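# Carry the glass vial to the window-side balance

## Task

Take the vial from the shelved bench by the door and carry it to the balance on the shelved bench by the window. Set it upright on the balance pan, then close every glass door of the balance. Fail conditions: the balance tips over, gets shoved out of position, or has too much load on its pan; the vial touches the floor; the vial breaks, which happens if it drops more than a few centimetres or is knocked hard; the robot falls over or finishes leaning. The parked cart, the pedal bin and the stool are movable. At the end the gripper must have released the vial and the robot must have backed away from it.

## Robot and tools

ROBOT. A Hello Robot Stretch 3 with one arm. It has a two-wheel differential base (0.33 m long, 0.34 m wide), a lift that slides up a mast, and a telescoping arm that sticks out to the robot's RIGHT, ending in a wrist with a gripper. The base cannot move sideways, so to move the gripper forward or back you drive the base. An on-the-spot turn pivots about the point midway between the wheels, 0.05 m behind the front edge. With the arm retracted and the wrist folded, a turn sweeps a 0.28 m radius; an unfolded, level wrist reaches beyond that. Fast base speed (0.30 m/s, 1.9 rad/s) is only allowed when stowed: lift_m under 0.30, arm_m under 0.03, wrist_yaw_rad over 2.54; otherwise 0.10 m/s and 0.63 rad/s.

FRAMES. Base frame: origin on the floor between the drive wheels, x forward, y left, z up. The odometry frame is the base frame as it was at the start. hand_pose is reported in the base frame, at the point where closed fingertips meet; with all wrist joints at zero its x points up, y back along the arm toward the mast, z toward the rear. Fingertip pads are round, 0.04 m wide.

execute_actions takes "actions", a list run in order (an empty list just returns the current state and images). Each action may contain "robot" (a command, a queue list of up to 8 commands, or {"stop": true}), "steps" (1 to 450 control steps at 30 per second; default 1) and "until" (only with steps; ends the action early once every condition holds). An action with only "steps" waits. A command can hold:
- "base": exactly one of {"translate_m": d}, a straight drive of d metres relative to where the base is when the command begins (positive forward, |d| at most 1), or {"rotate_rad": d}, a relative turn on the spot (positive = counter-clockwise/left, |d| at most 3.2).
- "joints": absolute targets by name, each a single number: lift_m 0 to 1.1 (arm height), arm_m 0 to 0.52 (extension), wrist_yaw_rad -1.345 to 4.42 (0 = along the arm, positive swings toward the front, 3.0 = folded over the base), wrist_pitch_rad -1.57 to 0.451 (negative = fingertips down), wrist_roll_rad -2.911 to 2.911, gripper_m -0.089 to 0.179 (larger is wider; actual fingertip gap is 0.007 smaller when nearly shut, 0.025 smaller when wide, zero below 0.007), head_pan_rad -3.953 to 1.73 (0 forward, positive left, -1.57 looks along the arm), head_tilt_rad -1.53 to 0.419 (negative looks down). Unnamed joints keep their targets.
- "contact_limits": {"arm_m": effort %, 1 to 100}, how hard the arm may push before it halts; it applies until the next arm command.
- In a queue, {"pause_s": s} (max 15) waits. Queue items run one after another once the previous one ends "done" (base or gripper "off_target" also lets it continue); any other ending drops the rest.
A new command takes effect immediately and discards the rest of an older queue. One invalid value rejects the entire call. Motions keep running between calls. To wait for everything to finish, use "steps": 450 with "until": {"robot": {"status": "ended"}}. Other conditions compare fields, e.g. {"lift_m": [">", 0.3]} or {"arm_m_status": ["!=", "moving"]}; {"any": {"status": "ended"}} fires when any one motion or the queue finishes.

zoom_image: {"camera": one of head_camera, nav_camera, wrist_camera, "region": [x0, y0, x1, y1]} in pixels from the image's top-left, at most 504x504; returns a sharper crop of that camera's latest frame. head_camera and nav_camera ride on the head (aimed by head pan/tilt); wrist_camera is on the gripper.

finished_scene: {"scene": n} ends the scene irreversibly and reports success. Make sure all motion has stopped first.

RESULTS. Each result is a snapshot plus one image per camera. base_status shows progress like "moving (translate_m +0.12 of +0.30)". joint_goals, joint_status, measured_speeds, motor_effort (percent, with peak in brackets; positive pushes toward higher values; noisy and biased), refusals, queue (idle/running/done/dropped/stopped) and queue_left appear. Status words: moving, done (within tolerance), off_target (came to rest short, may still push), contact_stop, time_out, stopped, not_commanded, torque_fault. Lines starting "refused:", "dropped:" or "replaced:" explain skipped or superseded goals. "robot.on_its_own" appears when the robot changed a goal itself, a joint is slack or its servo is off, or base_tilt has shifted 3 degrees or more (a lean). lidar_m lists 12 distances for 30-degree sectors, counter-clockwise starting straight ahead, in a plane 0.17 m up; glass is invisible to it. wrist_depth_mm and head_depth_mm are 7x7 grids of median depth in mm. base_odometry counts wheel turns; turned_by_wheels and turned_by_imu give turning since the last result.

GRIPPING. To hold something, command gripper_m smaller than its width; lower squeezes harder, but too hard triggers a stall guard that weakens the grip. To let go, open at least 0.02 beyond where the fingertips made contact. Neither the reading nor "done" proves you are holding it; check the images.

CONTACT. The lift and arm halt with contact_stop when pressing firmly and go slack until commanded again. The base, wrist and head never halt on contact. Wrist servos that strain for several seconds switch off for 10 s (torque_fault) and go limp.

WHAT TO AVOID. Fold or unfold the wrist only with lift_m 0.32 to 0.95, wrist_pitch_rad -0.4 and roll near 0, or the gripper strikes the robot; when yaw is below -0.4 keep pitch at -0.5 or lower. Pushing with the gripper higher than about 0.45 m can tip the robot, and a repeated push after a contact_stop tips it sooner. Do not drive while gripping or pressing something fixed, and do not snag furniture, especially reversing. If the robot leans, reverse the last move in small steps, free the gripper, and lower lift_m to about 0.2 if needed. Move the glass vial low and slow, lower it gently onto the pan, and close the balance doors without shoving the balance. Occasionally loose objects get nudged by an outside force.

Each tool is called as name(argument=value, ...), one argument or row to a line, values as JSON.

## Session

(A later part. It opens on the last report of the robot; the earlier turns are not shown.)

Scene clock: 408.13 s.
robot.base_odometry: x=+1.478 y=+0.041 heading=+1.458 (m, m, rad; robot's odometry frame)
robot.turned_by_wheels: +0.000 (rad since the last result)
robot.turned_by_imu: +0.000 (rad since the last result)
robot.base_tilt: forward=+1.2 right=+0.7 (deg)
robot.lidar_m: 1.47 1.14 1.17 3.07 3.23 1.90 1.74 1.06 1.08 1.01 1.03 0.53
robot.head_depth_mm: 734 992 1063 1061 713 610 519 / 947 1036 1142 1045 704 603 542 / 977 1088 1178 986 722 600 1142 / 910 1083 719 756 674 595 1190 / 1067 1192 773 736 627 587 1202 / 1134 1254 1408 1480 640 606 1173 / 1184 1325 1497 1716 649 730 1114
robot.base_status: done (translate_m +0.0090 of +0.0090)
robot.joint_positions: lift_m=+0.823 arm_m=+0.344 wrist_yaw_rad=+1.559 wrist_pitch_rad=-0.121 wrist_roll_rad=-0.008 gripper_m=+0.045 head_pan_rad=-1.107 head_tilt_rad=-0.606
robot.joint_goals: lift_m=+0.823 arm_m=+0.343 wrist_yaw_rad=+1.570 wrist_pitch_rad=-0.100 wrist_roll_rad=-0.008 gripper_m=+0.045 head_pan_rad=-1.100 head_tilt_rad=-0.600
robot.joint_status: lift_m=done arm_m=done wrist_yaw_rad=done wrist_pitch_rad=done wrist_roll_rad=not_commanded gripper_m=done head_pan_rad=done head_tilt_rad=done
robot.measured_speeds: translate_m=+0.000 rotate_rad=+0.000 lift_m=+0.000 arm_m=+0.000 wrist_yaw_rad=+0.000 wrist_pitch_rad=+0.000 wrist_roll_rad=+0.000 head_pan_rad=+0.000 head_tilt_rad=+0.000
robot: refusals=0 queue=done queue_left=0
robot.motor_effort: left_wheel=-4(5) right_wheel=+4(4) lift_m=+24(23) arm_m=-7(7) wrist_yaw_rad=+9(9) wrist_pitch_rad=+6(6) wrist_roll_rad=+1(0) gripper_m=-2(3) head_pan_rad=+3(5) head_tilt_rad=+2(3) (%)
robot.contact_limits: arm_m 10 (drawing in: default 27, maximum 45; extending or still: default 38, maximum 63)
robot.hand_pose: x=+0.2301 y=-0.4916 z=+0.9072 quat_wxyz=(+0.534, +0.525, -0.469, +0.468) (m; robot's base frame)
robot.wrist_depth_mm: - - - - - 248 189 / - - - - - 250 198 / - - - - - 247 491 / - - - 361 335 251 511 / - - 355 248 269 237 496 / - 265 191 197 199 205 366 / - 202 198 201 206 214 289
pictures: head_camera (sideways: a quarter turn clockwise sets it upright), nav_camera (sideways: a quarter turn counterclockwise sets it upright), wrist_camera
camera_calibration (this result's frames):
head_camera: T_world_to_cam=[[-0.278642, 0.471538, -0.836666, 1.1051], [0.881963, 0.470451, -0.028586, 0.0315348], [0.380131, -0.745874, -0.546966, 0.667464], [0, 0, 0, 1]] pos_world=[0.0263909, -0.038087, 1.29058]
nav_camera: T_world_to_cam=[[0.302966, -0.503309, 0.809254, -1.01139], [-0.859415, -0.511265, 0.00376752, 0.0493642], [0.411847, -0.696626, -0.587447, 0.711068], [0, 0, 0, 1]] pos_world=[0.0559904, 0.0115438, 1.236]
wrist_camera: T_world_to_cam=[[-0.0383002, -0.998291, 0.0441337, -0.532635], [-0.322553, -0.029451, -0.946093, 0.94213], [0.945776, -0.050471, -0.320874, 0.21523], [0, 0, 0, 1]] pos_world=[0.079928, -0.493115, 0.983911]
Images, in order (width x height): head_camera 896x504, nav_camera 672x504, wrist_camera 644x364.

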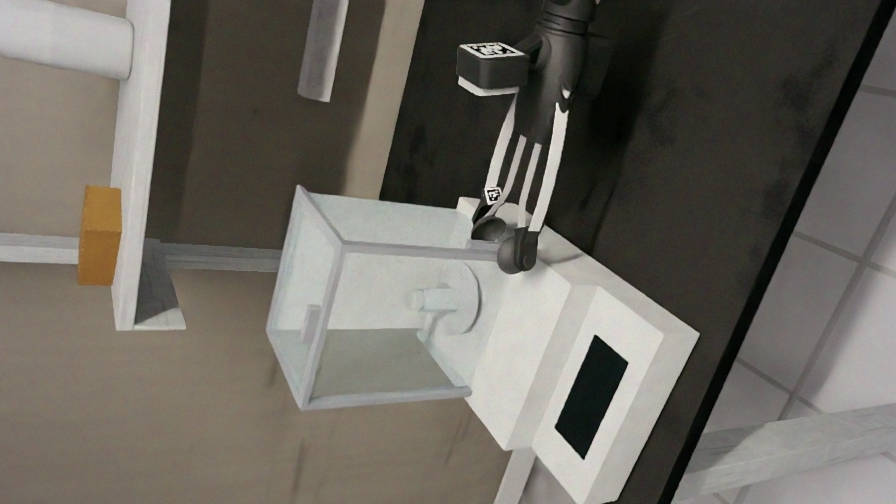

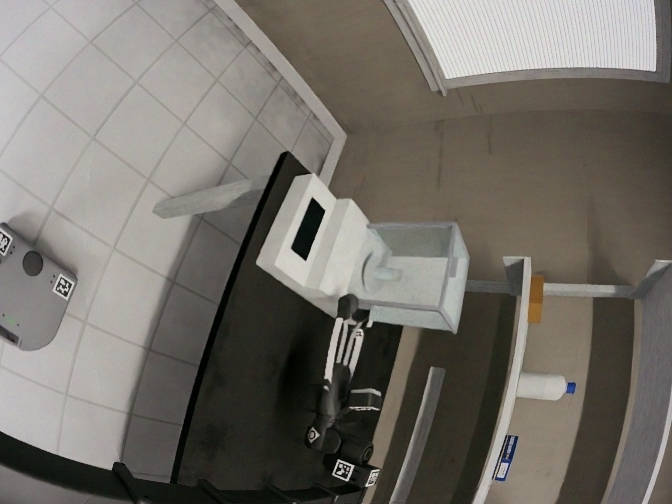

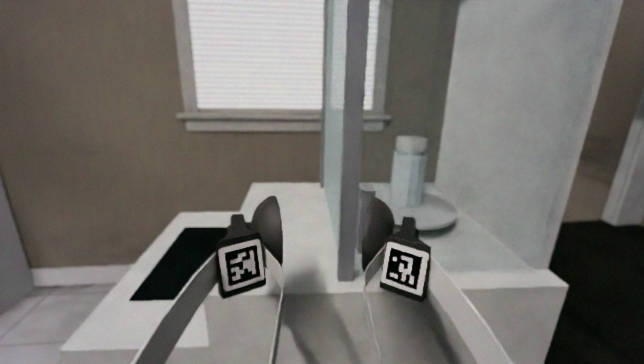

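execute_actions(
  actions=[
    {"robot": [{"joints": {"arm_m": 0.357}, "contact_limits": {"arm_m": 10}}, {"base": {"translate_m": -0.08}}, {"joints": {"arm_m": 0.0}}], "steps": 450, "until": {"robot": {"status": "ended"}}},
  ],
)

zoom_image(
  camera="head_camera",
  region=[230, 200, 530, 480],
)

Scene clock: 417.87 s.
robot.base_odometry: x=+1.469 y=-0.038 heading=+1.458 (m, m, rad; robot's odometry frame)
robot.turned_by_wheels: +0.000 (rad since the last result)
robot.turned_by_imu: +0.000 (rad since the last result)
robot.base_tilt: forward=+1.1 right=+0.6 (deg)
robot.lidar_m: 1.55 1.20 1.28 2.81 3.20 1.81 1.66 0.98 1.09 1.02 1.04 0.60
robot.head_depth_mm: 920 1001 1069 1016 761 609 520 / 767 1047 1121 997 754 604 544 / 986 1081 1202 989 747 599 1165 / 1003 1140 1207 894 739 594 1256 / 1051 1185 752 751 686 609 1232 / 1133 1268 1402 772 645 623 1181 / 1201 1338 1491 1629 651 826 1038
robot.base_status: done (translate_m -0.0800 of -0.0800)
robot.joint_positions: lift_m=+0.823 arm_m=+0.000 wrist_yaw_rad=+1.569 wrist_pitch_rad=-0.121 wrist_roll_rad=-0.008 gripper_m=+0.045 head_pan_rad=-1.107 head_tilt_rad=-0.606
robot.joint_goals: lift_m=+0.823 arm_m=+0.000 wrist_yaw_rad=+1.570 wrist_pitch_rad=-0.100 wrist_roll_rad=-0.008 gripper_m=+0.045 head_pan_rad=-1.100 head_tilt_rad=-0.600
robot.joint_status: lift_m=done arm_m=done wrist_yaw_rad=done wrist_pitch_rad=done wrist_roll_rad=not_commanded gripper_m=done head_pan_rad=done head_tilt_rad=done
robot.measured_speeds: translate_m=+0.000 rotate_rad=+0.000 lift_m=+0.000 arm_m=+0.000 wrist_yaw_rad=+0.000 wrist_pitch_rad=+0.000 wrist_roll_rad=+0.000 head_pan_rad=+0.000 head_tilt_rad=+0.000
robot: refusals=0 queue=done queue_left=0
robot.motor_effort: left_wheel=-3(8) right_wheel=+3(4) lift_m=+23(23) arm_m=-5(5) wrist_yaw_rad=+1(9) wrist_pitch_rad=+6(6) wrist_roll_rad=+0(0) gripper_m=+0(2) head_pan_rad=+3(3) head_tilt_rad=+2(1) (%)
robot.hand_pose: x=+0.2301 y=-0.1460 z=+0.9072 quat_wxyz=(+0.532, +0.527, -0.467, +0.470) (m; robot's base frame)
robot.wrist_depth_mm: - - - - - - - / - - - - - - - / - - - - - - 993 / - - - - - 475 428 / - - - - 452 360 315 / - - - - 545 309 297 / - - - - - 290 294
pictures: head_camera (sideways: a quarter turn clockwise sets it upright), nav_camera (sideways: a quarter turn counterclockwise sets it upright), wrist_camera
camera_calibration (this result's frames):
head_camera: T_world_to_cam=[[-0.27866, 0.47144, -0.836716, 1.10516], [0.881913, 0.470544, -0.0285884, 0.0315382], [0.380234, -0.745877, -0.546891, 0.667365], [0, 0, 0, 1]] pos_world=[0.0263955, -0.0380857, 1.29058]
nav_camera: T_world_to_cam=[[0.302988, -0.503211, 0.809307, -1.01146], [-0.859359, -0.511359, 0.00377411, 0.0493553], [0.411947, -0.696629, -0.587374, 0.710972], [0, 0, 0, 1]] pos_world=[0.0559918, 0.0115438, 1.236]
wrist_camera: T_world_to_cam=[[-0.0283982, -0.998622, 0.0441365, -0.189948], [-0.322246, -0.032651, -0.946093, 0.951776], [0.94623, -0.0410901, -0.320874, 0.23392], [0, 0, 0, 1]] pos_world=[0.079969, -0.148998, 0.983911]
Images, in order (width x height): head_camera 896x504, nav_camera 672x504, wrist_camera 644x364.

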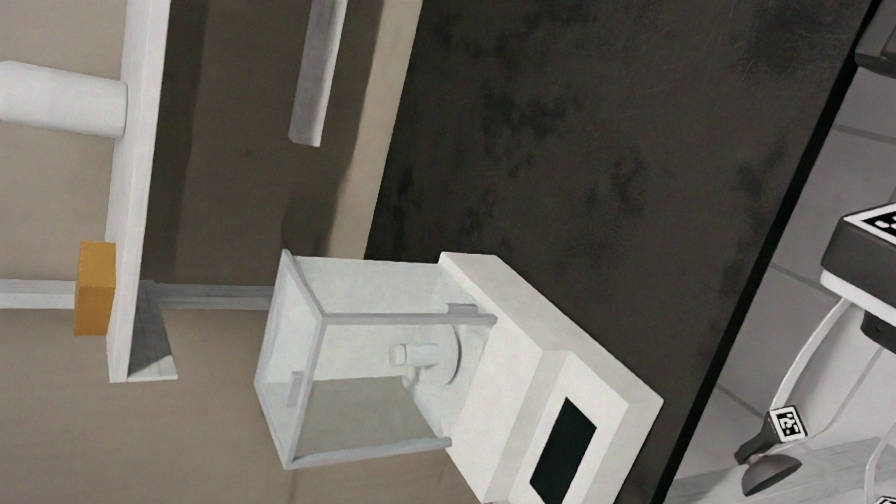

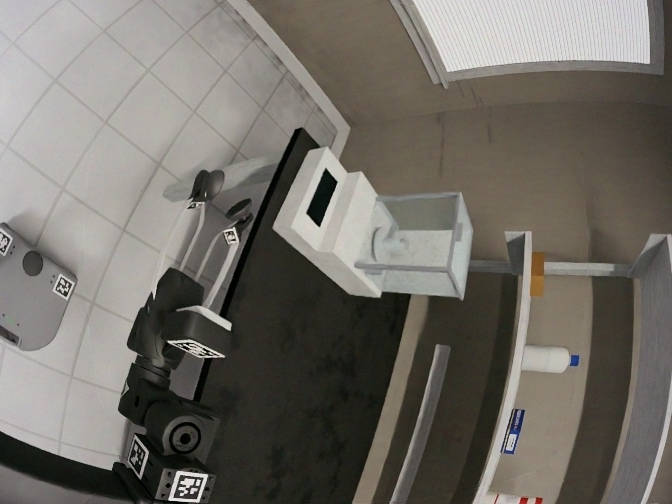

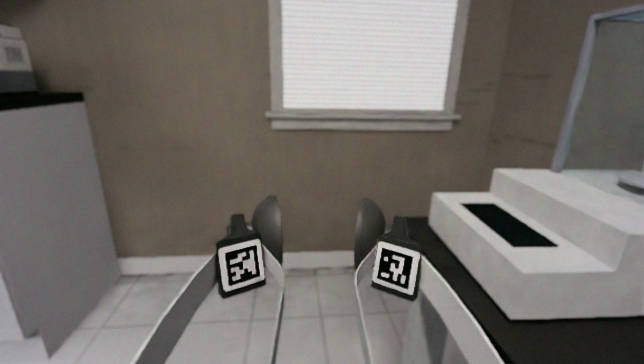

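Region (230, 200, 530, 480) of head_camera's 896x504 image, scaled by 1.680, with more detail than that image has; it fills the top 470 rows of this view, and the rest is white.

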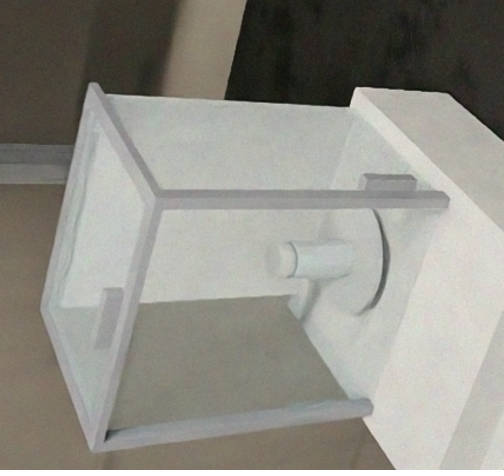

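finished_scene(
  scene=1,
)

The scene is finished: the task was done.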